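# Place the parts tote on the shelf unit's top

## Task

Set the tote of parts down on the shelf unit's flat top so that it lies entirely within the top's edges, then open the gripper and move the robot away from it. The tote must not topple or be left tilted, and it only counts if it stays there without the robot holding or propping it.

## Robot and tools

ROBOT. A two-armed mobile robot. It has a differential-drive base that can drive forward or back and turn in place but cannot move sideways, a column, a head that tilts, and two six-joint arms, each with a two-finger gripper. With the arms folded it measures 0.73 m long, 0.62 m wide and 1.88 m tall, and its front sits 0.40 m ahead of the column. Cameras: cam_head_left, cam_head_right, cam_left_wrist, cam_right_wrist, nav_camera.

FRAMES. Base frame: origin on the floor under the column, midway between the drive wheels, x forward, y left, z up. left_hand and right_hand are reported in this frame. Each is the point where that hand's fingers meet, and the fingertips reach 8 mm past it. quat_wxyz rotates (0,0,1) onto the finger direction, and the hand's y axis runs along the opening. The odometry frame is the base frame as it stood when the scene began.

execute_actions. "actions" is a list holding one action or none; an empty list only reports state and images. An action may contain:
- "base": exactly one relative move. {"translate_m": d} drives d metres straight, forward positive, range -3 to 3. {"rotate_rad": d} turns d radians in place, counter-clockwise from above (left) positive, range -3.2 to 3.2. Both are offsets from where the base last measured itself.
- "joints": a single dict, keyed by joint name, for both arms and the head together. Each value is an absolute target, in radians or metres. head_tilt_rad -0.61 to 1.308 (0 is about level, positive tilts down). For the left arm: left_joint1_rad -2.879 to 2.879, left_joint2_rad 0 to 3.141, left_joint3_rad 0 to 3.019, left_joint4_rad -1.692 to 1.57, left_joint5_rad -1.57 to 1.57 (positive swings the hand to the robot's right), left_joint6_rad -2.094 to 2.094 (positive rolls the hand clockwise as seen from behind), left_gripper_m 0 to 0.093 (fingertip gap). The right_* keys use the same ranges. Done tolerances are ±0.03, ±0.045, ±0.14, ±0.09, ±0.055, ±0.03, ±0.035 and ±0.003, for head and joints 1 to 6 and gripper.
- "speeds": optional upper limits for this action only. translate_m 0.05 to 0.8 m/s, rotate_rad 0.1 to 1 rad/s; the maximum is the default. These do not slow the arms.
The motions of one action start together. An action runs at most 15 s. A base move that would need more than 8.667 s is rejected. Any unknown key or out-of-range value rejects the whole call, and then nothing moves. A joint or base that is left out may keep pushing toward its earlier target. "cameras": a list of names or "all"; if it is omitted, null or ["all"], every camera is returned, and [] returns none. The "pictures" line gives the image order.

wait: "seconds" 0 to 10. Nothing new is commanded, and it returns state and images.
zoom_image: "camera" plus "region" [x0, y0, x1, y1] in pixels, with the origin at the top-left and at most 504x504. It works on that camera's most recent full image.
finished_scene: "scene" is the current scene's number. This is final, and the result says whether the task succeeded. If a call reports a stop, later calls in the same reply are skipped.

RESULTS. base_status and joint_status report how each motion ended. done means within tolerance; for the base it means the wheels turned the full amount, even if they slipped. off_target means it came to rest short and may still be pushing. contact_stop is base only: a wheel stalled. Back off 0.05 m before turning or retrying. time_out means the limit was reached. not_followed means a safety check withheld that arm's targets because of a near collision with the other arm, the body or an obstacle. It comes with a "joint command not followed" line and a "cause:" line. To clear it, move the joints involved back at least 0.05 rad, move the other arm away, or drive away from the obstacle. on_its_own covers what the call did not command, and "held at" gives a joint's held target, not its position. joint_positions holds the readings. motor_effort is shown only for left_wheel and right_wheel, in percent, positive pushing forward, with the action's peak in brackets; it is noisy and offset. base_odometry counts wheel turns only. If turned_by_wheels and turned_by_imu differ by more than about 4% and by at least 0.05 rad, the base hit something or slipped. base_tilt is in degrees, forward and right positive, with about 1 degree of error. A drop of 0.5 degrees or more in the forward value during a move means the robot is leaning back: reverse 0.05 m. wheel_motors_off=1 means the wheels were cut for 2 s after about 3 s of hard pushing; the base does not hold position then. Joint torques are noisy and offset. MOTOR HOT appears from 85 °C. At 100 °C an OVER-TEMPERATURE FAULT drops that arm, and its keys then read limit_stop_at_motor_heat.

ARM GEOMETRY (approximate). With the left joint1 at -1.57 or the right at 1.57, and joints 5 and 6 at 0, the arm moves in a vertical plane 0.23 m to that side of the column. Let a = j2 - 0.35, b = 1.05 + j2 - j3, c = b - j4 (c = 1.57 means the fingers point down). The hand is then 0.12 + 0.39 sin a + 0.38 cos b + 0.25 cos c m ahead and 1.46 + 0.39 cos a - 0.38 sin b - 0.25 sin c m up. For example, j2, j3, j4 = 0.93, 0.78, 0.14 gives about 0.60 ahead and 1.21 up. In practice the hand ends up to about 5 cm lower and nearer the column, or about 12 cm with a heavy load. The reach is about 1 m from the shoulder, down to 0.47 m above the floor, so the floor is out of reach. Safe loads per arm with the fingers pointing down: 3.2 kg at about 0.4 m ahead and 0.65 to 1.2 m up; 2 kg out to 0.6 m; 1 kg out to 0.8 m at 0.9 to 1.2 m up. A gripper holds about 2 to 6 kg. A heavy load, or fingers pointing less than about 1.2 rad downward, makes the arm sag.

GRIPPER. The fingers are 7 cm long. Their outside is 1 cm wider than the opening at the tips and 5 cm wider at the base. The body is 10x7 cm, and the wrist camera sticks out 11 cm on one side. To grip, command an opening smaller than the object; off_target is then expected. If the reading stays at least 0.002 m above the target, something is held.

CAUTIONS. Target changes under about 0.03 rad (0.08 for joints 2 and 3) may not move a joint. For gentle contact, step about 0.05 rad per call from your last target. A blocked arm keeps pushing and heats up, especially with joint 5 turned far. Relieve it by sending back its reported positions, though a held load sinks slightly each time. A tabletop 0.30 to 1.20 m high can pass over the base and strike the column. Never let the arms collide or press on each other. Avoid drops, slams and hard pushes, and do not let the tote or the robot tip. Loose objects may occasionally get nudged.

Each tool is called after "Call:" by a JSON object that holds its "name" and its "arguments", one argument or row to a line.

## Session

Call:
{"name": "execute_actions", "arguments": {
  "actions": []
}}

Scene clock: 0.00 s.
Joint torques (N m, as the arm reports them, + toward a larger angle): no reading
base_odometry: x=+0.000 y=+0.000 heading=+0.000 (m, m, rad; odometry frame)
turned_by_wheels: +0.000 (rad since the last result)
turned_by_imu: +0.000 (rad since the last result)
base_tilt: forward=+0.4 right=-0.5 (deg)
base_status: not commanded
joint_positions: head_tilt_rad=+0.860 left_joint1_rad=-1.561 left_joint2_rad=+0.900 left_joint3_rad=+0.423 left_joint4_rad=-0.942 left_joint5_rad=+0.011 left_joint6_rad=+0.001 left_gripper_m=+0.094 right_joint1_rad=+1.572 right_joint2_rad=+0.915 right_joint3_rad=+0.393 right_joint4_rad=-0.925 right_joint5_rad=+0.016 right_joint6_rad=+0.065 right_gripper_m=+0.095
joint_status: not commanded
wheel_motors_off: 0
motor_effort: left_wheel=+4 right_wheel=+1 (%)
left_hand: x=+0.1524 y=+0.2246 z=+1.2483 quat_wxyz=(+0.433, +0.006, -0.902, +0.003) (m; base frame)
right_hand: x=+0.1360 y=-0.2280 z=+1.2502 quat_wxyz=(+0.445, -0.025, -0.895, +0.021) (m; base frame)
pictures: cam_head_left, cam_head_right, cam_left_wrist, cam_right_wrist, nav_camera
Images, in order (width x height): cam_head_left 896x504, cam_head_right 896x504, cam_left_wrist 616x616, cam_right_wrist 616x616, nav_camera 896x504.

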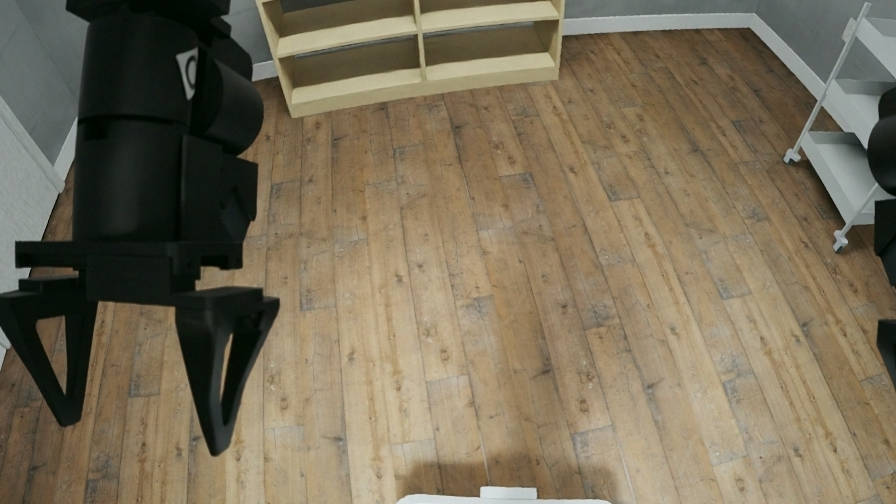

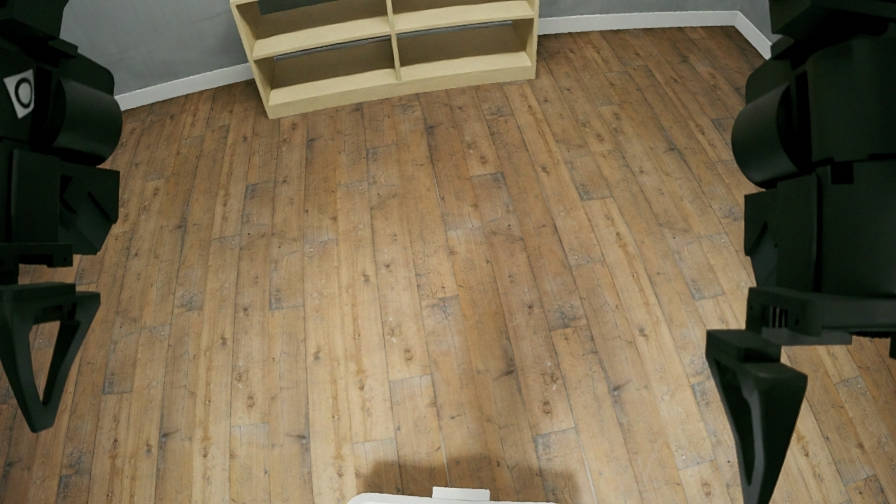

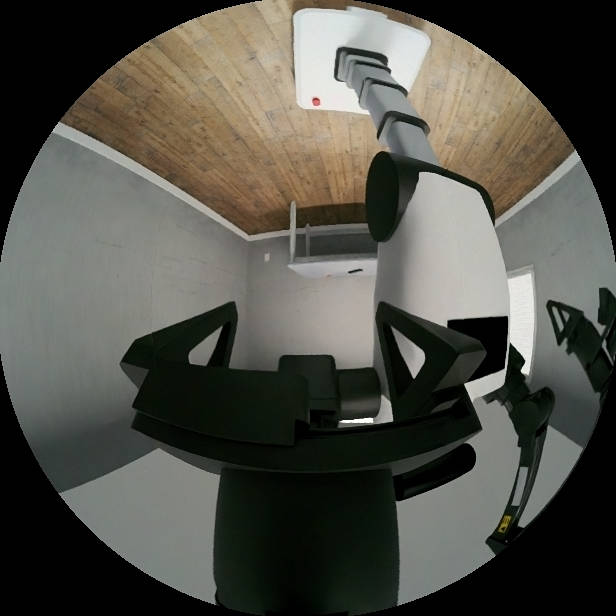

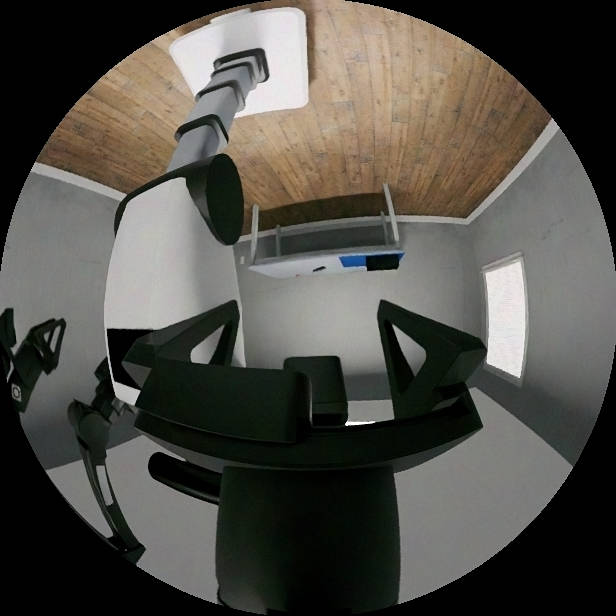

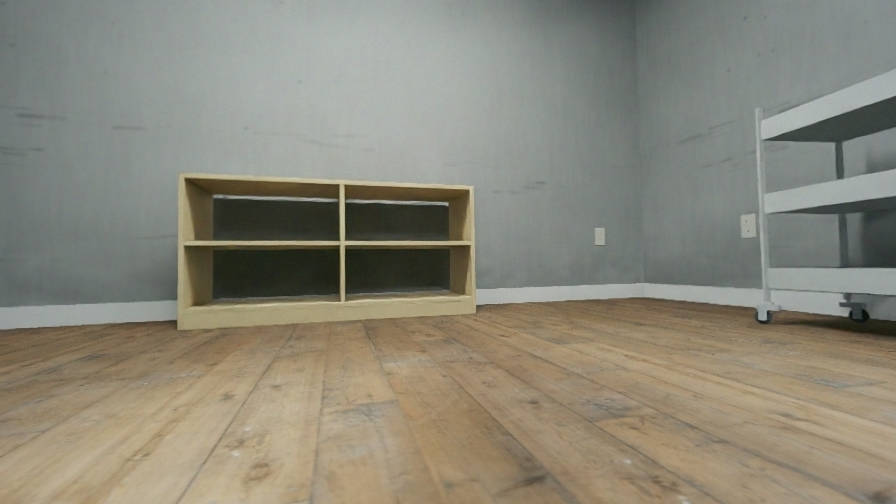

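Call:
{"name": "execute_actions", "arguments": {
  "actions": [
    {"base":{"rotate_rad":-2.5},"joints":{"head_tilt_rad":0.6,"left_joint2_rad":1.45,"left_joint3_rad":0.9,"left_joint4_rad":0.03,"right_joint2_rad":1.45,"right_joint3_rad":0.9,"right_joint4_rad":0.03,"left_joint6_rad":-0.06,"right_joint6_rad":0.06}}
  ],
  "cameras": ["cam_head_left","nav_camera"]
}}

Call:
{"name": "execute_actions", "arguments": {
  "actions": [
    {"base":{"translate_m":0.8}}
  ],
  "cameras": []
}}

Call:
{"name": "execute_actions", "arguments": {
  "actions": [
    {"base":{"rotate_rad":-0.43}}
  ],
  "cameras": ["cam_head_left","cam_head_right","nav_camera"]
}}

Scene clock: 10.37 s.
Joint torques (N m, as the arm reports them, + toward a larger angle): left_arm=[  0.34 -14.32  -0.01   1.08  -0.12  -0.03] | right_arm=[ -1.04 -14.22   0.02   0.2   -0.01  -0.07]
base_odometry: x=+0.000 y=+0.000 heading=-2.498 (m, m, rad; odometry frame)
turned_by_wheels: -2.498 (rad since the last result)
turned_by_imu: -2.469 (rad since the last result)
base_tilt: forward=+0.4 right=-0.4 (deg)
base_status: done
joint_positions: head_tilt_rad=+0.617 left_joint1_rad=-1.561 left_joint2_rad=+1.452 left_joint3_rad=+0.902 left_joint4_rad=+0.020 left_joint5_rad=+0.011 left_joint6_rad=-0.051 left_gripper_m=+0.094 right_joint1_rad=+1.572 right_joint2_rad=+1.444 right_joint3_rad=+0.904 right_joint4_rad=+0.027 right_joint5_rad=+0.016 right_joint6_rad=+0.062 right_gripper_m=+0.095
joint_status: all done
wheel_motors_off: 0
motor_effort: left_wheel=+5(66) right_wheel=-6(47) (%)
left_hand: x=+0.4561 y=+0.2285 z=+1.0011 quat_wxyz=(+0.003, +0.028, -1.000, +0.001) (m; base frame)
right_hand: x=+0.4626 y=-0.2276 z=+1.0036 quat_wxyz=(-0.005, -0.031, -0.999, +0.007) (m; base frame)
pictures: cam_head_left, nav_camera
Images, in order (width x height): cam_head_left 896x504, nav_camera 896x504.

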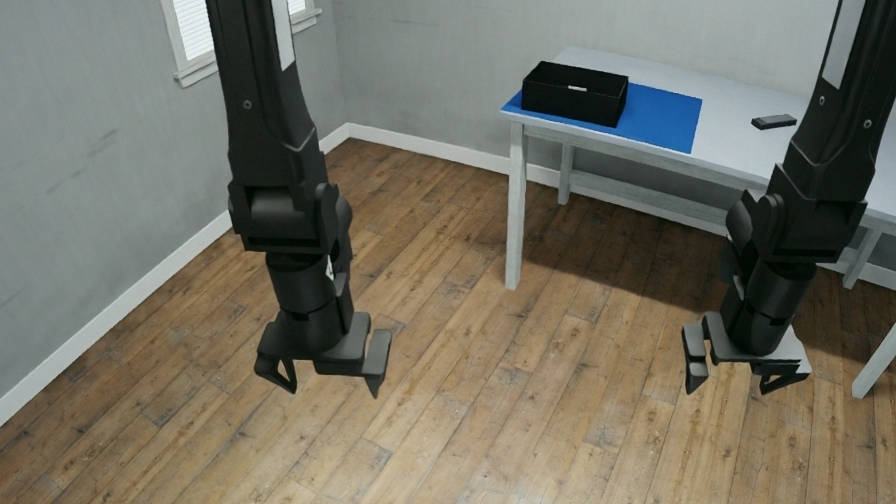

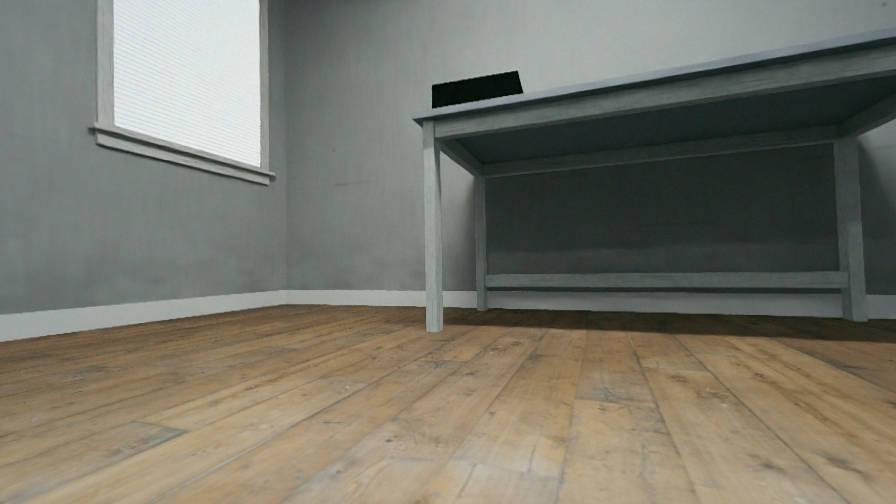

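Scene clock: 13.23 s.
Joint torques (N m, as the arm reports them, + toward a larger angle): left_arm=[  0.15 -14.22  -0.04   1.05  -0.11  -0.04] | right_arm=[ -0.85 -14.39   0.     0.29  -0.01  -0.07]
base_odometry: x=-0.640 y=-0.480 heading=-2.498 (m, m, rad; odometry frame)
turned_by_wheels: +0.000 (rad since the last result)
turned_by_imu: -0.005 (rad since the last result)
base_tilt: forward=+0.4 right=-0.4 (deg)
base_status: done
joint_positions: head_tilt_rad=+0.617 left_joint1_rad=-1.561 left_joint2_rad=+1.451 left_joint3_rad=+0.902 left_joint4_rad=+0.020 left_joint5_rad=+0.011 left_joint6_rad=-0.051 left_gripper_m=+0.094 right_joint1_rad=+1.572 right_joint2_rad=+1.444 right_joint3_rad=+0.903 right_joint4_rad=+0.027 right_joint5_rad=+0.016 right_joint6_rad=+0.062 right_gripper_m=+0.095
joint_status: not commanded
wheel_motors_off: 0
motor_effort: left_wheel=+0(70) right_wheel=+1(50) (%)
left_hand: x=+0.4564 y=+0.2285 z=+1.0014 quat_wxyz=(+0.003, +0.028, -1.000, +0.001) (m; base frame)
right_hand: x=+0.4619 y=-0.2276 z=+1.0036 quat_wxyz=(-0.005, -0.031, -0.999, +0.007) (m; base frame)
pictures: none
No camera images: the call's "cameras" was empty. Leave "cameras" out to get every camera's image.

Scene clock: 15.23 s.
Joint torques (N m, as the arm reports them, + toward a larger angle): left_arm=[  0.24 -14.32   0.02   1.04  -0.11  -0.04] | right_arm=[ -0.73 -14.28   0.03   0.25   0.    -0.06]
base_odometry: x=-0.640 y=-0.480 heading=-2.927 (m, m, rad; odometry frame)
turned_by_wheels: -0.429 (rad since the last result)
turned_by_imu: -0.421 (rad since the last result)
base_tilt: forward=+0.4 right=-0.4 (deg)
base_status: done
joint_positions: head_tilt_rad=+0.617 left_joint1_rad=-1.561 left_joint2_rad=+1.451 left_joint3_rad=+0.902 left_joint4_rad=+0.020 left_joint5_rad=+0.011 left_joint6_rad=-0.051 left_gripper_m=+0.094 right_joint1_rad=+1.571 right_joint2_rad=+1.444 right_joint3_rad=+0.903 right_joint4_rad=+0.027 right_joint5_rad=+0.016 right_joint6_rad=+0.062 right_gripper_m=+0.095
joint_status: not commanded
wheel_motors_off: 0
motor_effort: left_wheel=+7(53) right_wheel=-6(59) (%)
left_hand: x=+0.4564 y=+0.2285 z=+1.0014 quat_wxyz=(+0.003, +0.028, -1.000, +0.001) (m; base frame)
right_hand: x=+0.4619 y=-0.2278 z=+1.0036 quat_wxyz=(-0.005, -0.031, -0.999, +0.007) (m; base frame)
pictures: cam_head_left, cam_head_right, nav_camera
Images, in order (width x height): cam_head_left 896x504, cam_head_right 896x504, nav_camera 896x504.

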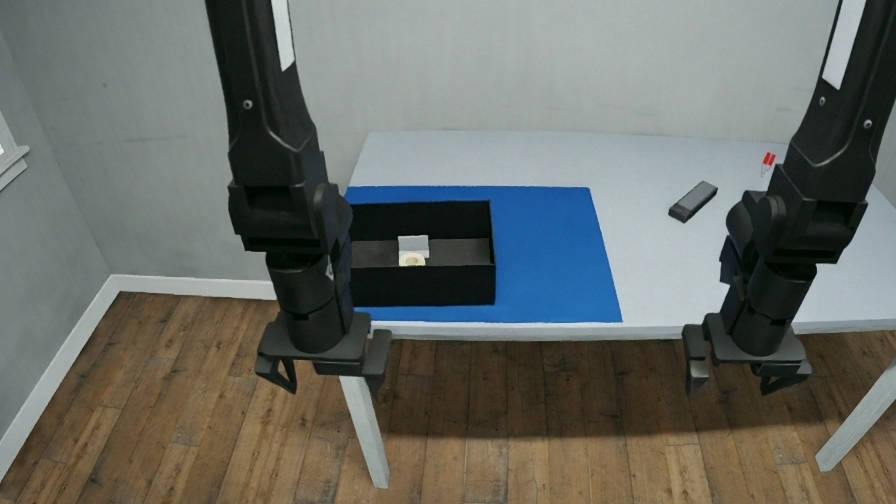

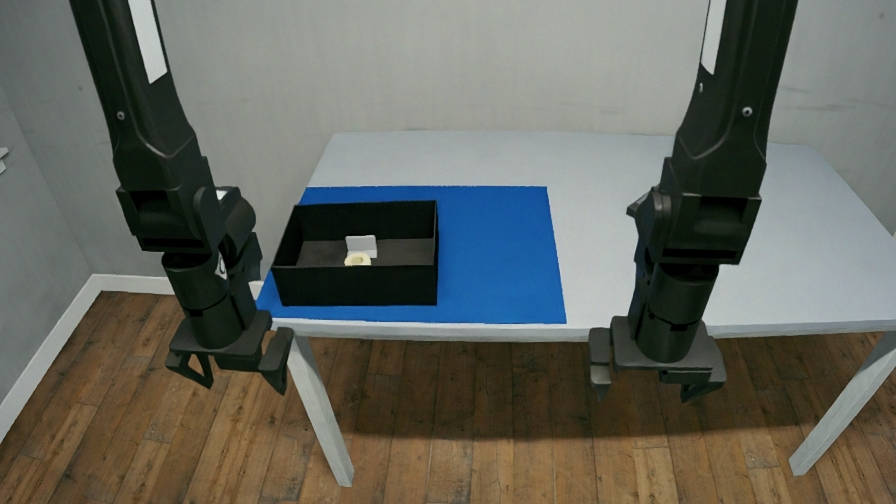

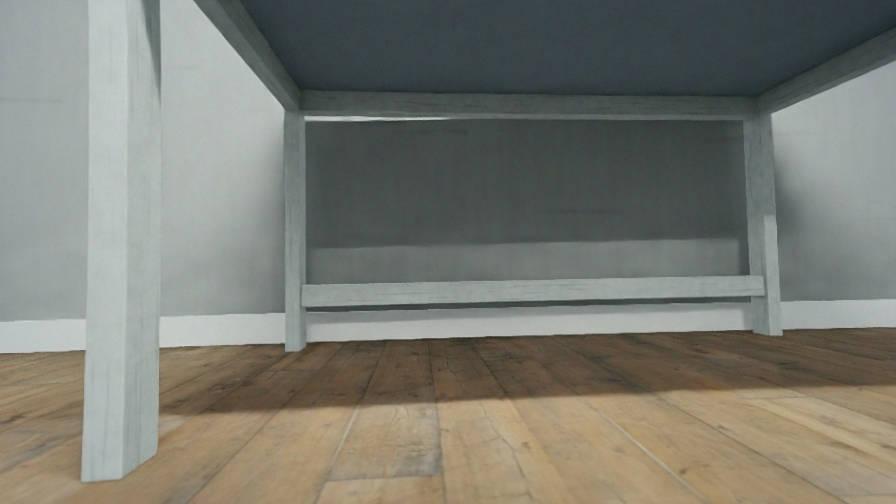

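Call:
{"name": "execute_actions", "arguments": {
  "actions": [
    {"base":{"rotate_rad":0.61}}
  ],
  "cameras": []
}}

Call:
{"name": "execute_actions", "arguments": {
  "actions": [
    {"base":{"translate_m":0.35}}
  ],
  "cameras": []
}}

Call:
{"name": "execute_actions", "arguments": {
  "actions": [
    {"base":{"rotate_rad":-0.59},"joints":{"head_tilt_rad":1.0,"left_joint1_rad":-1.71,"right_joint1_rad":1.71}}
  ]
}}

Scene clock: 24.97 s.
Joint torques (N m, as the arm reports them, + toward a larger angle): left_arm=[  0.42 -14.11  -0.05   1.05  -0.11  -0.04] | right_arm=[ -1.13 -13.94   0.01   0.32  -0.01  -0.06]
base_odometry: x=-0.641 y=-0.480 heading=-2.319 (m, m, rad; odometry frame)
turned_by_wheels: +0.608 (rad since the last result)
turned_by_imu: +0.596 (rad since the last result)
base_tilt: forward=+0.4 right=-0.4 (deg)
base_status: done
joint_positions: head_tilt_rad=+0.617 left_joint1_rad=-1.561 left_joint2_rad=+1.451 left_joint3_rad=+0.902 left_joint4_rad=+0.020 left_joint5_rad=+0.011 left_joint6_rad=-0.051 left_gripper_m=+0.094 right_joint1_rad=+1.571 right_joint2_rad=+1.444 right_joint3_rad=+0.903 right_joint4_rad=+0.027 right_joint5_rad=+0.016 right_joint6_rad=+0.062 right_gripper_m=+0.095
joint_status: not commanded
wheel_motors_off: 0
motor_effort: left_wheel=+0(46) right_wheel=+0(53) (%)
left_hand: x=+0.4564 y=+0.2285 z=+1.0014 quat_wxyz=(+0.003, +0.028, -1.000, +0.001) (m; base frame)
right_hand: x=+0.4619 y=-0.2278 z=+1.0036 quat_wxyz=(-0.005, -0.031, -0.999, +0.007) (m; base frame)
pictures: none
No camera images: the call's "cameras" was empty. Leave "cameras" out to get every camera's image.

Scene clock: 27.17 s.
Joint torques (N m, as the arm reports them, + toward a larger angle): left_arm=[  0.24 -14.36   0.03   1.05  -0.11  -0.04] | right_arm=[ -0.9  -13.89  -0.05   0.26  -0.01  -0.07]
base_odometry: x=-0.879 y=-0.737 heading=-2.318 (m, m, rad; odometry frame)
turned_by_wheels: +0.000 (rad since the last result)
turned_by_imu: -0.002 (rad since the last result)
base_tilt: forward=+0.4 right=-0.4 (deg)
base_status: done
joint_positions: head_tilt_rad=+0.616 left_joint1_rad=-1.561 left_joint2_rad=+1.450 left_joint3_rad=+0.902 left_joint4_rad=+0.020 left_joint5_rad=+0.011 left_joint6_rad=-0.051 left_gripper_m=+0.094 right_joint1_rad=+1.571 right_joint2_rad=+1.444 right_joint3_rad=+0.903 right_joint4_rad=+0.027 right_joint5_rad=+0.016 right_joint6_rad=+0.062 right_gripper_m=+0.095
joint_status: not commanded
wheel_motors_off: 0
motor_effort: left_wheel=+2(62) right_wheel=+0(42) (%)
left_hand: x=+0.4570 y=+0.2285 z=+1.0016 quat_wxyz=(+0.002, +0.028, -1.000, +0.001) (m; base frame)
right_hand: x=+0.4619 y=-0.2278 z=+1.0036 quat_wxyz=(-0.005, -0.031, -0.999, +0.007) (m; base frame)
pictures: none
No camera images: the call's "cameras" was empty. Leave "cameras" out to get every camera's image.

Scene clock: 29.30 s.
Joint torques (N m, as the arm reports them, + toward a larger angle): left_arm=[ -1.51 -14.12   0.03   1.1   -0.01  -0.03] | right_arm=[  0.85 -14.64   0.19   0.29  -0.05  -0.08]
base_odometry: x=-0.879 y=-0.737 heading=-2.907 (m, m, rad; odometry frame)
turned_by_wheels: -0.589 (rad since the last result)
turned_by_imu: -0.581 (rad since the last result)
base_tilt: forward=+0.4 right=-0.4 (deg)
base_status: done
joint_positions: head_tilt_rad=+1.000 left_joint1_rad=-1.709 left_joint2_rad=+1.450 left_joint3_rad=+0.902 left_joint4_rad=+0.020 left_joint5_rad=+0.011 left_joint6_rad=-0.051 left_gripper_m=+0.094 right_joint1_rad=+1.712 right_joint2_rad=+1.444 right_joint3_rad=+0.903 right_joint4_rad=+0.027 right_joint5_rad=+0.015 right_joint6_rad=+0.062 right_gripper_m=+0.095
joint_status: all done
wheel_motors_off: 0
motor_effort: left_wheel=+6(43) right_wheel=-6(51) (%)
left_hand: x=+0.4541 y=+0.1421 z=+1.0067 quat_wxyz=(+0.004, -0.009, -0.998, +0.065) (m; base frame)
right_hand: x=+0.4592 y=-0.1460 z=+1.0082 quat_wxyz=(-0.003, +0.004, -0.999, -0.054) (m; base frame)
pictures: cam_head_left, cam_head_right, cam_left_wrist, cam_right_wrist, nav_camera
Images, in order (width x height): cam_head_left 896x504, cam_head_right 896x504, cam_left_wrist 616x616, cam_right_wrist 616x616, nav_camera 896x504.

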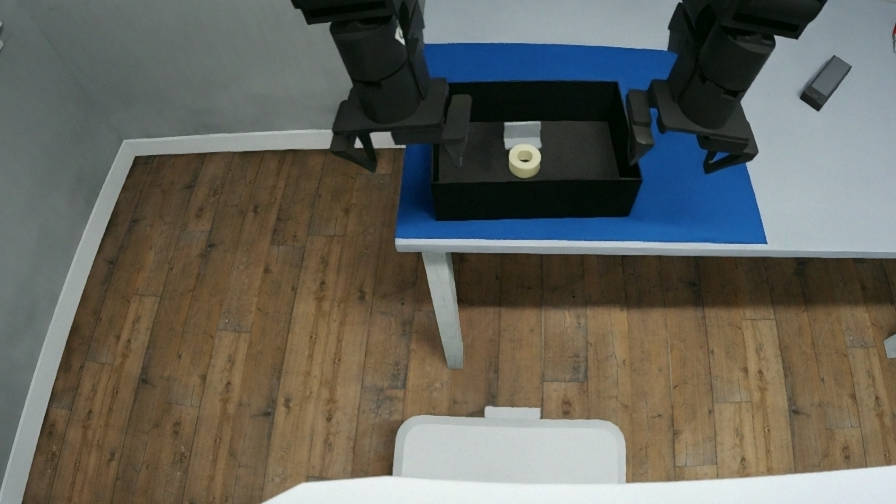

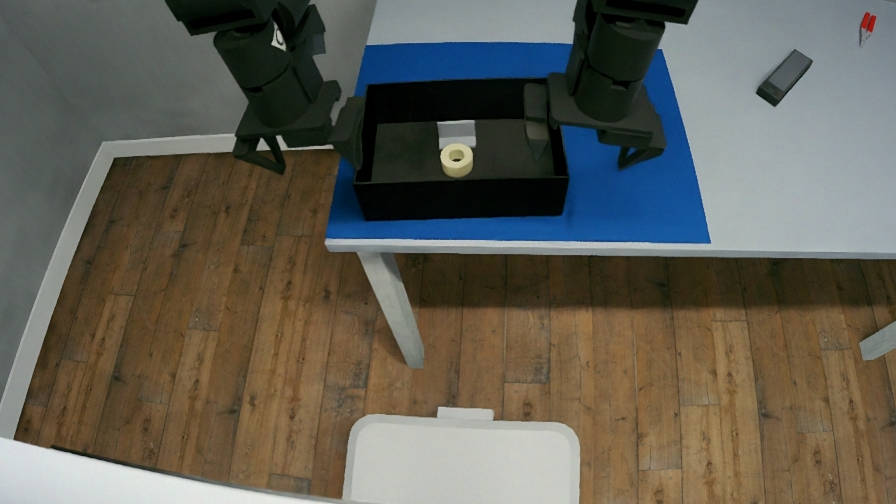

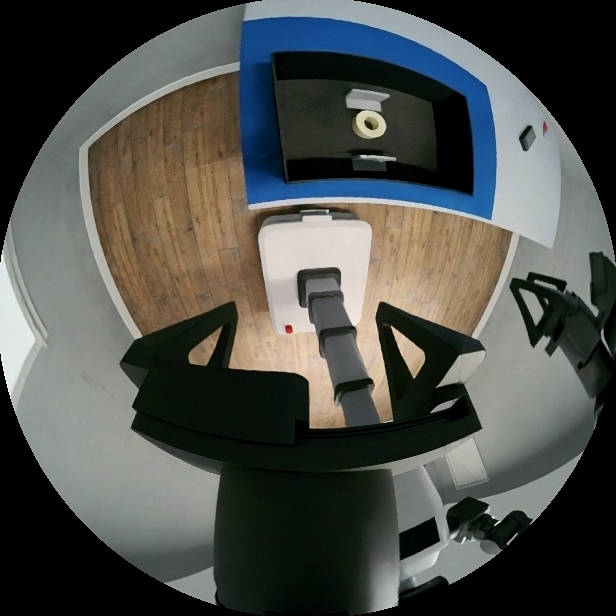

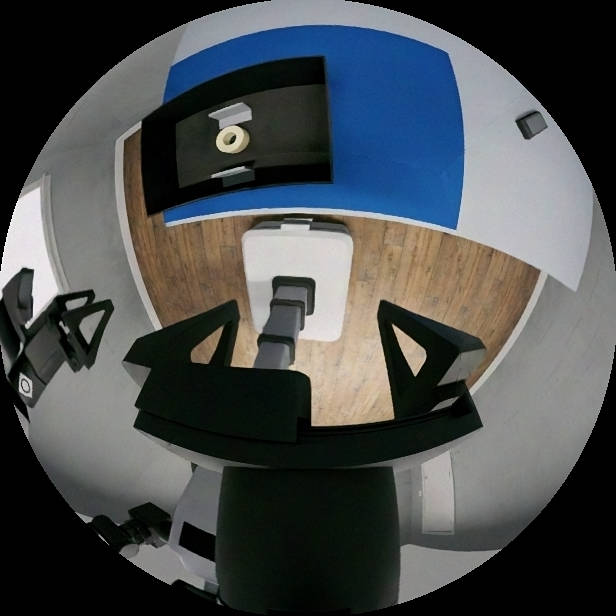

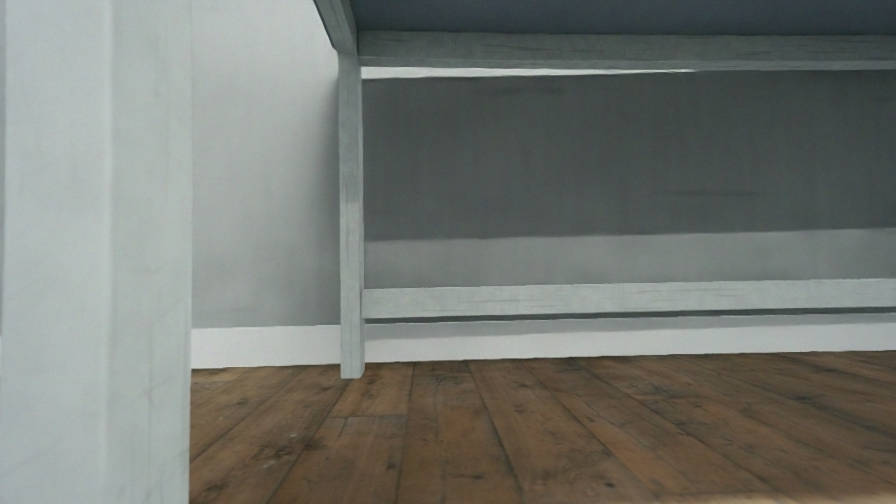

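Call:
{"name": "execute_actions", "arguments": {
  "actions": [
    {"base":{"translate_m":0.08},"joints":{"left_joint1_rad":-1.68,"right_joint1_rad":1.685,"left_joint5_rad":-0.075,"right_joint5_rad":0.075,"left_joint2_rad":1.76,"left_joint3_rad":1.38,"left_joint4_rad":-0.14,"right_joint2_rad":1.76,"right_joint3_rad":1.38,"right_joint4_rad":-0.14,"left_joint6_rad":-0.1,"right_joint6_rad":0.03}}
  ],
  "cameras": []
}}

Call:
{"name": "execute_actions", "arguments": {
  "actions": [
    {"joints":{"left_joint2_rad":1.98,"left_joint3_rad":1.59,"right_joint2_rad":1.98,"right_joint3_rad":1.59}}
  ],
  "cameras": ["cam_head_left","cam_left_wrist","cam_right_wrist"]
}}

Scene clock: 38.90 s.
Joint torques (N m, as the arm reports them, + toward a larger angle): left_arm=[ -1.46 -17.57   1.05   0.21  -0.19  -0.06] | right_arm=[  0.67 -17.88   1.14   0.12   0.05  -0.09]
base_odometry: x=-0.956 y=-0.755 heading=-2.908 (m, m, rad; odometry frame)
turned_by_wheels: -0.001 (rad since the last result)
turned_by_imu: -0.002 (rad since the last result)
base_tilt: forward=+0.4 right=-0.4 (deg)
base_status: done
joint_positions: head_tilt_rad=+1.001 left_joint1_rad=-1.682 left_joint2_rad=+1.760 left_joint3_rad=+1.386 left_joint4_rad=-0.129 left_joint5_rad=-0.073 left_joint6_rad=-0.089 left_gripper_m=+0.094 right_joint1_rad=+1.689 right_joint2_rad=+1.759 right_joint3_rad=+1.383 right_joint4_rad=-0.138 right_joint5_rad=+0.072 right_joint6_rad=+0.035 right_gripper_m=+0.095
joint_status: all done
wheel_motors_off: 0
motor_effort: left_wheel=+0(67) right_wheel=+1(49) (%)
left_hand: x=+0.5643 y=+0.1562 z=+0.8960 quat_wxyz=(-0.011, +0.018, -1.000, +0.012) (m; base frame)
right_hand: x=+0.5602 y=-0.1522 z=+0.8963 quat_wxyz=(-0.005, +0.011, -1.000, -0.015) (m; base frame)
pictures: none
No camera images: the call's "cameras" was empty. Leave "cameras" out to get every camera's image.

Scene clock: 39.93 s.
Joint torques (N m, as the arm reports them, + toward a larger angle): left_arm=[ -1.74 -18.33   1.54   0.09  -0.19  -0.05] | right_arm=[  1.19 -18.75   1.52   0.04   0.05  -0.09]
base_odometry: x=-0.956 y=-0.755 heading=-2.908 (m, m, rad; odometry frame)
turned_by_wheels: +0.000 (rad since the last result)
turned_by_imu: +0.000 (rad since the last result)
base_tilt: forward=+0.4 right=-0.4 (deg)
base_status: not commanded
joint_positions: head_tilt_rad=+1.001 left_joint1_rad=-1.682 left_joint2_rad=+1.991 left_joint3_rad=+1.585 left_joint4_rad=-0.129 left_joint5_rad=-0.073 left_joint6_rad=-0.089 left_gripper_m=+0.094 right_joint1_rad=+1.689 right_joint2_rad=+1.990 right_joint3_rad=+1.584 right_joint4_rad=-0.138 right_joint5_rad=+0.072 right_joint6_rad=+0.035 right_gripper_m=+0.095
joint_status: all done
wheel_motors_off: 0
motor_effort: left_wheel=+1(2) right_wheel=+1(3) (%)
left_hand: x=+0.5480 y=+0.1485 z=+0.8062 quat_wxyz=(+0.005, +0.016, -1.000, +0.011) (m; base frame)
right_hand: x=+0.5453 y=-0.1439 z=+0.8071 quat_wxyz=(+0.010, +0.013, -1.000, -0.014) (m; base frame)
pictures: cam_head_left, cam_left_wrist, cam_right_wrist
Images, in order (width x height): cam_head_left 896x504, cam_left_wrist 616x616, cam_right_wrist 616x616.

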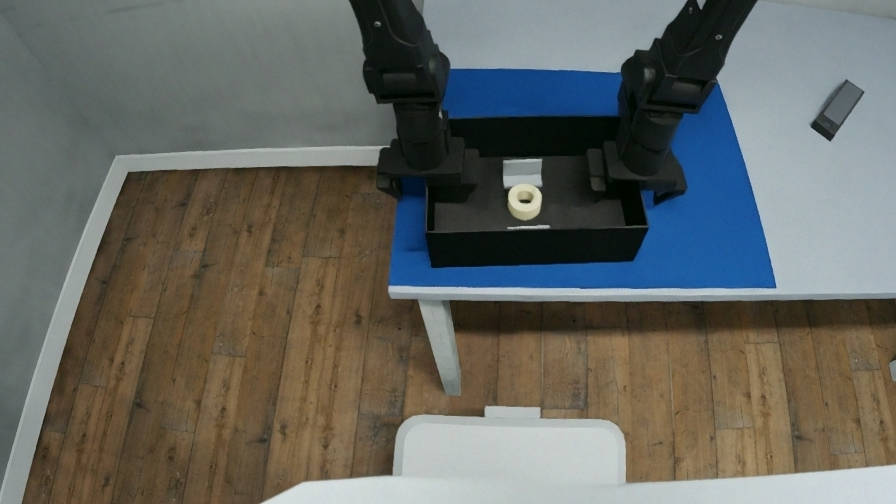

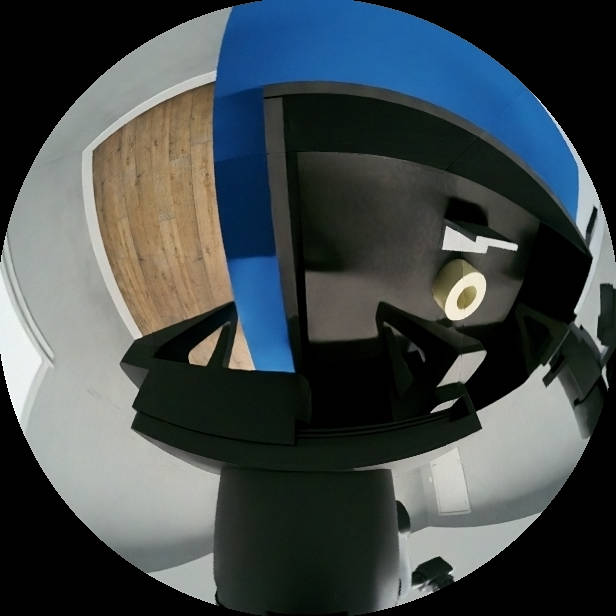

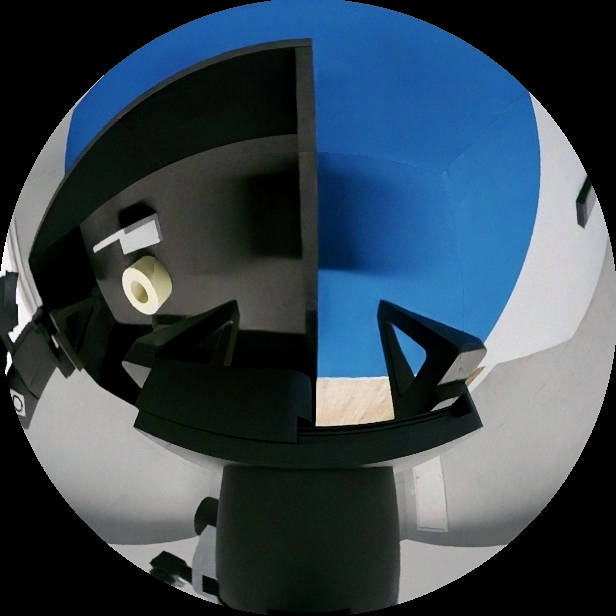

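Call:
{"name": "execute_actions", "arguments": {
  "actions": [
    {"joints":{"left_gripper_m":0,"right_gripper_m":0,"left_joint6_rad":-0.14}}
  ],
  "cameras": []
}}

Call:
{"name": "execute_actions", "arguments": {
  "actions": [
    {"joints":{"left_joint2_rad":1.8,"left_joint3_rad":1.42,"right_joint2_rad":1.8,"right_joint3_rad":1.42}}
  ],
  "cameras": []
}}

Call:
{"name": "execute_actions", "arguments": {
  "actions": [
    {"base":{"translate_m":-0.9},"joints":{"head_tilt_rad":0.6}}
  ],
  "cameras": []
}}

Call:
{"name": "execute_actions", "arguments": {
  "actions": [
    {"base":{"rotate_rad":-3.1},"speeds":{"rotate_rad":0.8}}
  ],
  "cameras": ["cam_head_left","nav_camera"]
}}

Call:
{"name": "execute_actions", "arguments": {
  "actions": [
    {"base":{"translate_m":1.2}}
  ],
  "cameras": ["cam_head_left","nav_camera"]
}}

Scene clock: 49.93 s.
Joint torques (N m, as the arm reports them, + toward a larger angle): left_arm=[ -1.9  -18.33   1.47   0.11  -0.01  -0.02] | right_arm=[  1.59 -18.99   1.64   0.06  -0.27   0.03]
base_odometry: x=-0.956 y=-0.755 heading=-2.908 (m, m, rad; odometry frame)
turned_by_wheels: +0.000 (rad since the last result)
turned_by_imu: -0.001 (rad since the last result)
base_tilt: forward=+0.4 right=-0.4 (deg)
base_status: not commanded
joint_positions: head_tilt_rad=+1.001 left_joint1_rad=-1.680 left_joint2_rad=+1.991 left_joint3_rad=+1.587 left_joint4_rad=-0.129 left_joint5_rad=-0.078 left_joint6_rad=-0.133 left_gripper_m=+0.002 right_joint1_rad=+1.686 right_joint2_rad=+1.990 right_joint3_rad=+1.584 right_joint4_rad=-0.138 right_joint5_rad=+0.082 right_joint6_rad=+0.022 right_gripper_m=+0.003
joint_status: all done
wheel_motors_off: 0
motor_effort: left_wheel=+1(3) right_wheel=+2(3) (%)
left_hand: x=+0.5490 y=+0.1507 z=+0.8061 quat_wxyz=(+0.004, +0.039, -0.999, +0.008) (m; base frame)
right_hand: x=+0.5455 y=-0.1480 z=+0.8068 quat_wxyz=(+0.009, +0.019, -1.000, -0.008) (m; base frame)
pictures: none
No camera images: the call's "cameras" was empty. Leave "cameras" out to get every camera's image.

Scene clock: 51.00 s.
Joint torques (N m, as the arm reports them, + toward a larger angle): left_arm=[ -1.09 -18.03   1.25   0.36   0.03   0.05] | right_arm=[  0.85 -19.34   1.28   0.16  -0.22   0.03]
base_odometry: x=-0.956 y=-0.755 heading=-2.908 (m, m, rad; odometry frame)
turned_by_wheels: +0.000 (rad since the last result)
turned_by_imu: +0.000 (rad since the last result)
base_tilt: forward=+0.4 right=-0.4 (deg)
base_status: not commanded
joint_positions: head_tilt_rad=+1.001 left_joint1_rad=-1.690 left_joint2_rad=+1.809 left_joint3_rad=+1.422 left_joint4_rad=-0.133 left_joint5_rad=-0.078 left_joint6_rad=-0.139 left_gripper_m=+0.002 right_joint1_rad=+1.692 right_joint2_rad=+1.809 right_joint3_rad=+1.420 right_joint4_rad=-0.142 right_joint5_rad=+0.080 right_joint6_rad=+0.023 right_gripper_m=+0.003
joint_status: all done
wheel_motors_off: 0
motor_effort: left_wheel=-2(1) right_wheel=+3(2) (%)
left_hand: x=+0.5576 y=+0.1497 z=+0.8772 quat_wxyz=(-0.002, +0.040, -0.999, +0.013) (m; base frame)
right_hand: x=+0.5534 y=-0.1494 z=+0.8768 quat_wxyz=(+0.003, +0.019, -1.000, -0.012) (m; base frame)
pictures: none
No camera images: the call's "cameras" was empty. Leave "cameras" out to get every camera's image.

Scene clock: 54.13 s.
Joint torques (N m, as the arm reports them, + toward a larger angle): left_arm=[ -1.01 -18.1    1.61   0.34   0.05   0.05] | right_arm=[  0.69 -18.94   1.95   0.28  -0.22   0.02]
base_odometry: x=-0.081 y=-0.547 heading=-2.908 (m, m, rad; odometry frame)
turned_by_wheels: +0.000 (rad since the last result)
turned_by_imu: +0.004 (rad since the last result)
base_tilt: forward=+0.4 right=-0.4 (deg)
base_status: done
joint_positions: head_tilt_rad=+0.617 left_joint1_rad=-1.690 left_joint2_rad=+1.810 left_joint3_rad=+1.416 left_joint4_rad=-0.133 left_joint5_rad=-0.079 left_joint6_rad=-0.139 left_gripper_m=+0.002 right_joint1_rad=+1.693 right_joint2_rad=+1.811 right_joint3_rad=+1.413 right_joint4_rad=-0.142 right_joint5_rad=+0.080 right_joint6_rad=+0.022 right_gripper_m=+0.003
joint_status: all done
wheel_motors_off: 0
motor_effort: left_wheel=-3(61) right_wheel=+0(73) (%)
left_hand: x=+0.5531 y=+0.1500 z=+0.8764 quat_wxyz=(+0.001, +0.040, -0.999, +0.012) (m; base frame)
right_hand: x=+0.5487 y=-0.1490 z=+0.8761 quat_wxyz=(+0.007, +0.020, -1.000, -0.012) (m; base frame)
pictures: none
No camera images: the call's "cameras" was empty. Leave "cameras" out to get every camera's image.

Scene clock: 59.40 s.
Joint torques (N m, as the arm reports them, + toward a larger angle): left_arm=[ -1.02 -18.29   1.57   0.32   0.1    0.05] | right_arm=[  1.24 -18.82   1.68   0.14  -0.27   0.02]
base_odometry: x=-0.081 y=-0.547 heading=+0.276 (m, m, rad; odometry frame)
turned_by_wheels: -3.099 (rad since the last result)
turned_by_imu: -3.063 (rad since the last result)
base_tilt: forward=+0.4 right=-0.4 (deg)
base_status: done
joint_positions: head_tilt_rad=+0.617 left_joint1_rad=-1.692 left_joint2_rad=+1.810 left_joint3_rad=+1.416 left_joint4_rad=-0.133 left_joint5_rad=-0.080 left_joint6_rad=-0.139 left_gripper_m=+0.002 right_joint1_rad=+1.692 right_joint2_rad=+1.811 right_joint3_rad=+1.414 right_joint4_rad=-0.142 right_joint5_rad=+0.082 right_joint6_rad=+0.023 right_gripper_m=+0.003
joint_status: not commanded
wheel_motors_off: 0
motor_effort: left_wheel=+7(62) right_wheel=-6(51) (%)
left_hand: x=+0.5531 y=+0.1487 z=+0.8765 quat_wxyz=(+0.001, +0.039, -0.999, +0.012) (m; base frame)
right_hand: x=+0.5490 y=-0.1501 z=+0.8760 quat_wxyz=(+0.007, +0.020, -1.000, -0.011) (m; base frame)
pictures: cam_head_left, nav_camera
Images, in order (width x height): cam_head_left 896x504, nav_camera 896x504.

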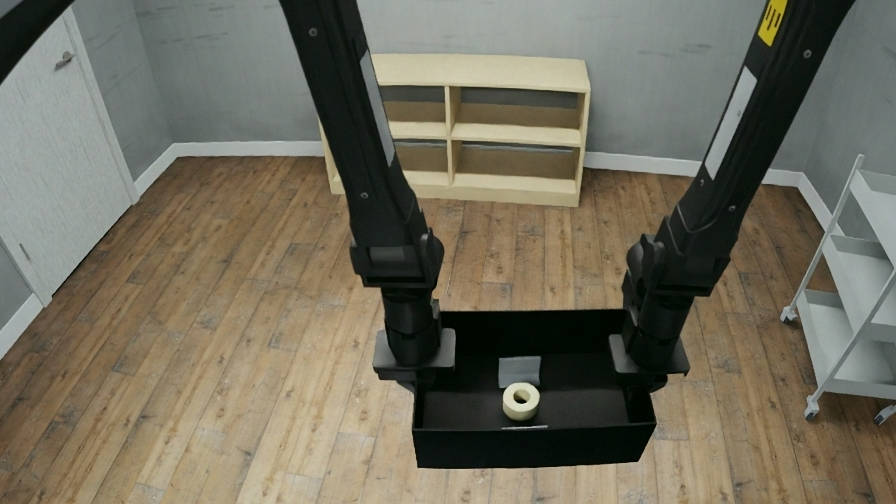

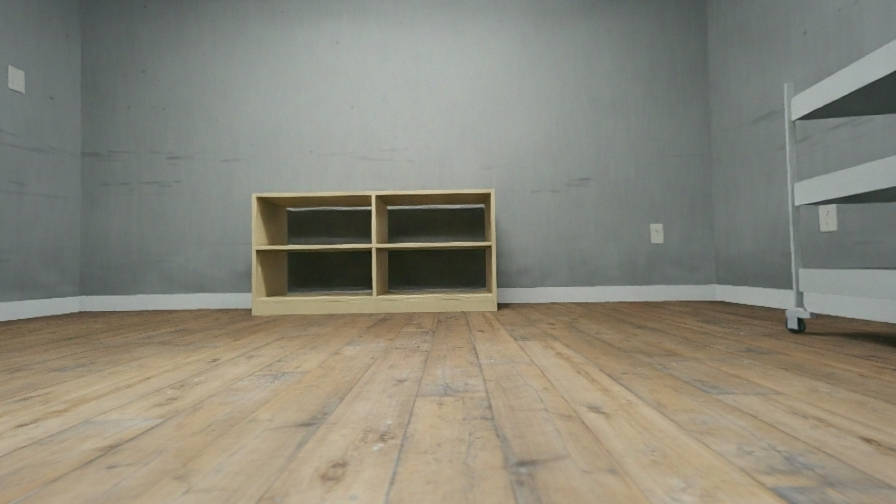

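Scene clock: 62.87 s.
Joint torques (N m, as the arm reports them, + toward a larger angle): left_arm=[ -0.81 -18.74   1.28   0.34   0.14   0.05] | right_arm=[  0.76 -19.61   1.46   0.19  -0.29   0.03]
base_odometry: x=+1.074 y=-0.220 heading=+0.276 (m, m, rad; odometry frame)
turned_by_wheels: +0.000 (rad since the last result)
turned_by_imu: -0.007 (rad since the last result)
base_tilt: forward=+0.5 right=-0.5 (deg)
base_status: done
joint_positions: head_tilt_rad=+0.617 left_joint1_rad=-1.692 left_joint2_rad=+1.810 left_joint3_rad=+1.421 left_joint4_rad=-0.133 left_joint5_rad=-0.081 left_joint6_rad=-0.139 left_gripper_m=+0.002 right_joint1_rad=+1.692 right_joint2_rad=+1.810 right_joint3_rad=+1.417 right_joint4_rad=-0.142 right_joint5_rad=+0.082 right_joint6_rad=+0.023 right_gripper_m=+0.003
joint_status: not commanded
wheel_motors_off: 0
motor_effort: left_wheel=-1(72) right_wheel=+1(52) (%)
left_hand: x=+0.5557 y=+0.1487 z=+0.8766 quat_wxyz=(-0.001, +0.039, -0.999, +0.012) (m; base frame)
right_hand: x=+0.5513 y=-0.1497 z=+0.8764 quat_wxyz=(+0.005, +0.019, -1.000, -0.011) (m; base frame)
pictures: cam_head_left, nav_camera
Images, in order (width x height): cam_head_left 896x504, nav_camera 896x504.

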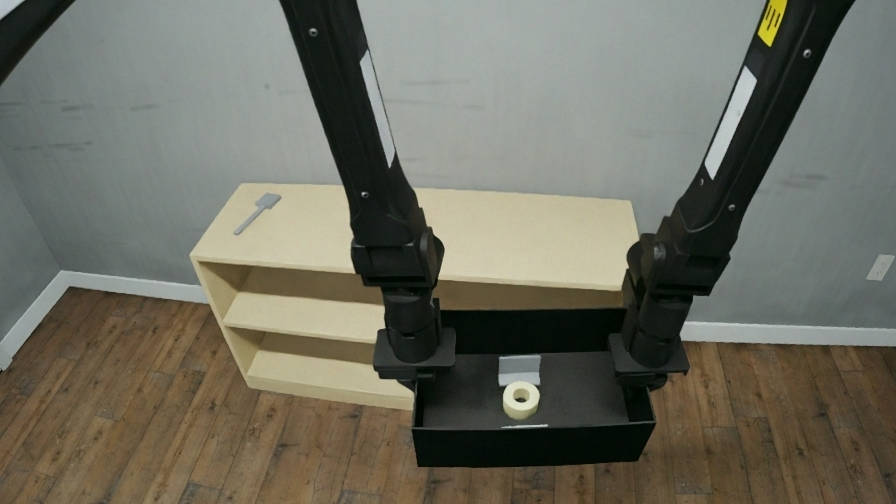

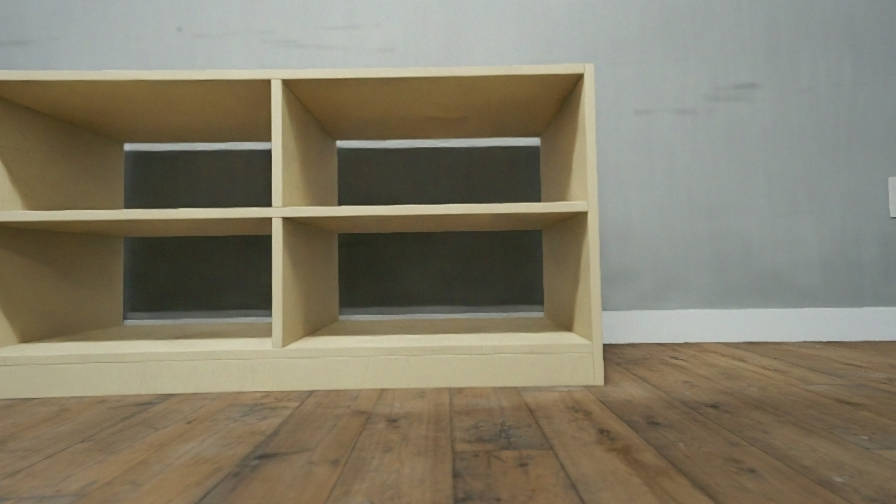

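Call:
{"name": "execute_actions", "arguments": {
  "actions": [
    {"base":{"translate_m":0.66},"speeds":{"translate_m":0.4},"joints":{"left_joint1_rad":-1.665,"right_joint1_rad":1.668,"left_joint5_rad":-0.065,"right_joint5_rad":0.065,"left_joint2_rad":2.16,"left_joint3_rad":1.94,"left_joint4_rad":-0.3,"right_joint2_rad":2.16,"right_joint3_rad":1.94,"right_joint4_rad":-0.3,"head_tilt_rad":1.0}}
  ],
  "cameras": []
}}

Call:
{"name": "execute_actions", "arguments": {
  "actions": [
    {"base":{"rotate_rad":-0.08},"joints":{"left_joint1_rad":-1.657,"right_joint1_rad":1.66,"left_joint2_rad":2.39,"left_joint3_rad":2.26,"left_joint4_rad":-0.39,"right_joint2_rad":2.39,"right_joint3_rad":2.26,"right_joint4_rad":-0.39}}
  ],
  "cameras": ["cam_head_left","cam_right_wrist"]
}}

Scene clock: 76.37 s.
Joint torques (N m, as the arm reports them, + toward a larger angle): left_arm=[ -1.53 -19.93   2.95   0.32   0.17   0.01] | right_arm=[  1.06 -20.73   2.87   0.21  -0.36   0.08]
base_odometry: x=+1.709 y=-0.041 heading=+0.276 (m, m, rad; odometry frame)
turned_by_wheels: +0.000 (rad since the last result)
turned_by_imu: -0.004 (rad since the last result)
base_tilt: forward=+0.4 right=-0.5 (deg)
base_status: done
joint_positions: head_tilt_rad=+1.000 left_joint1_rad=-1.671 left_joint2_rad=+2.170 left_joint3_rad=+1.933 left_joint4_rad=-0.294 left_joint5_rad=-0.072 left_joint6_rad=-0.136 left_gripper_m=+0.002 right_joint1_rad=+1.674 right_joint2_rad=+2.171 right_joint3_rad=+1.933 right_joint4_rad=-0.303 right_joint5_rad=+0.075 right_joint6_rad=+0.016 right_gripper_m=+0.003
joint_status: all done
wheel_motors_off: 0
motor_effort: left_wheel=+0(37) right_wheel=-2(30) (%)
left_hand: x=+0.6008 y=+0.1493 z=+0.7507 quat_wxyz=(+0.003, +0.043, -0.999, +0.007) (m; base frame)
right_hand: x=+0.5975 y=-0.1485 z=+0.7502 quat_wxyz=(+0.008, +0.019, -1.000, -0.007) (m; base frame)
pictures: none
No camera images: the call's "cameras" was empty. Leave "cameras" out to get every camera's image.

Scene clock: 77.63 s.
Joint torques (N m, as the arm reports them, + toward a larger angle): left_arm=[ -1.1  -19.97   4.42   0.05   0.07  -0.01] | right_arm=[  1.5  -20.57   4.48   0.06  -0.17   0.1 ]
base_odometry: x=+1.709 y=-0.041 heading=+0.198 (m, m, rad; odometry frame)
turned_by_wheels: -0.078 (rad since the last result)
turned_by_imu: -0.076 (rad since the last result)
base_tilt: forward=+0.4 right=-0.4 (deg)
base_status: done
joint_positions: head_tilt_rad=+1.000 left_joint1_rad=-1.669 left_joint2_rad=+2.418 left_joint3_rad=+2.239 left_joint4_rad=-0.379 left_joint5_rad=-0.070 left_joint6_rad=-0.134 left_gripper_m=+0.002 right_joint1_rad=+1.660 right_joint2_rad=+2.418 right_joint3_rad=+2.236 right_joint4_rad=-0.390 right_joint5_rad=+0.069 right_joint6_rad=+0.014 right_gripper_m=+0.002
joint_status: all done
wheel_motors_off: 0
motor_effort: left_wheel=+0(59) right_wheel=-1(52) (%)
left_hand: x=+0.5800 y=+0.1451 z=+0.6694 quat_wxyz=(+0.017, +0.041, -0.999, +0.006) (m; base frame)
right_hand: x=+0.5765 y=-0.1539 z=+0.6689 quat_wxyz=(+0.023, +0.017, -1.000, -0.003) (m; base frame)
pictures: cam_head_left, cam_right_wrist
Images, in order (width x height): cam_head_left 896x504, cam_right_wrist 616x616.

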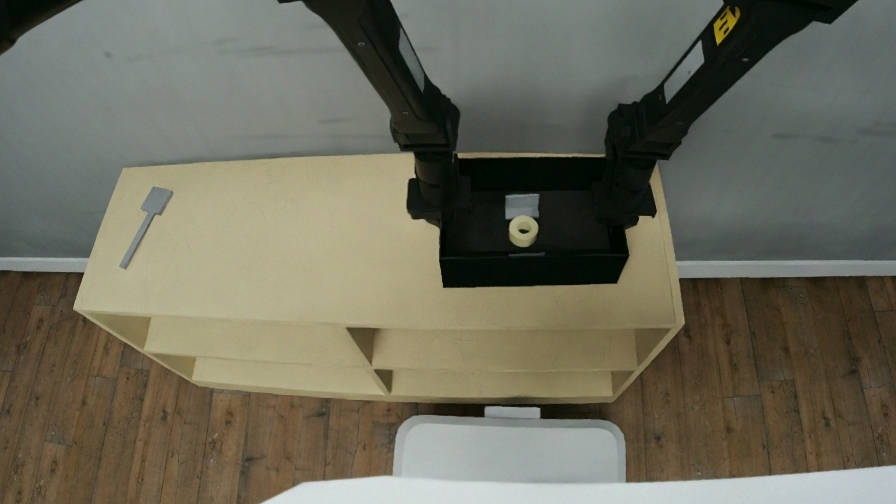

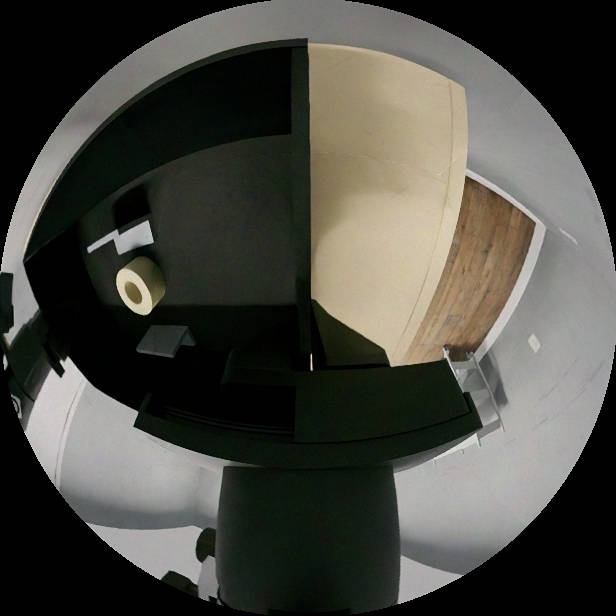

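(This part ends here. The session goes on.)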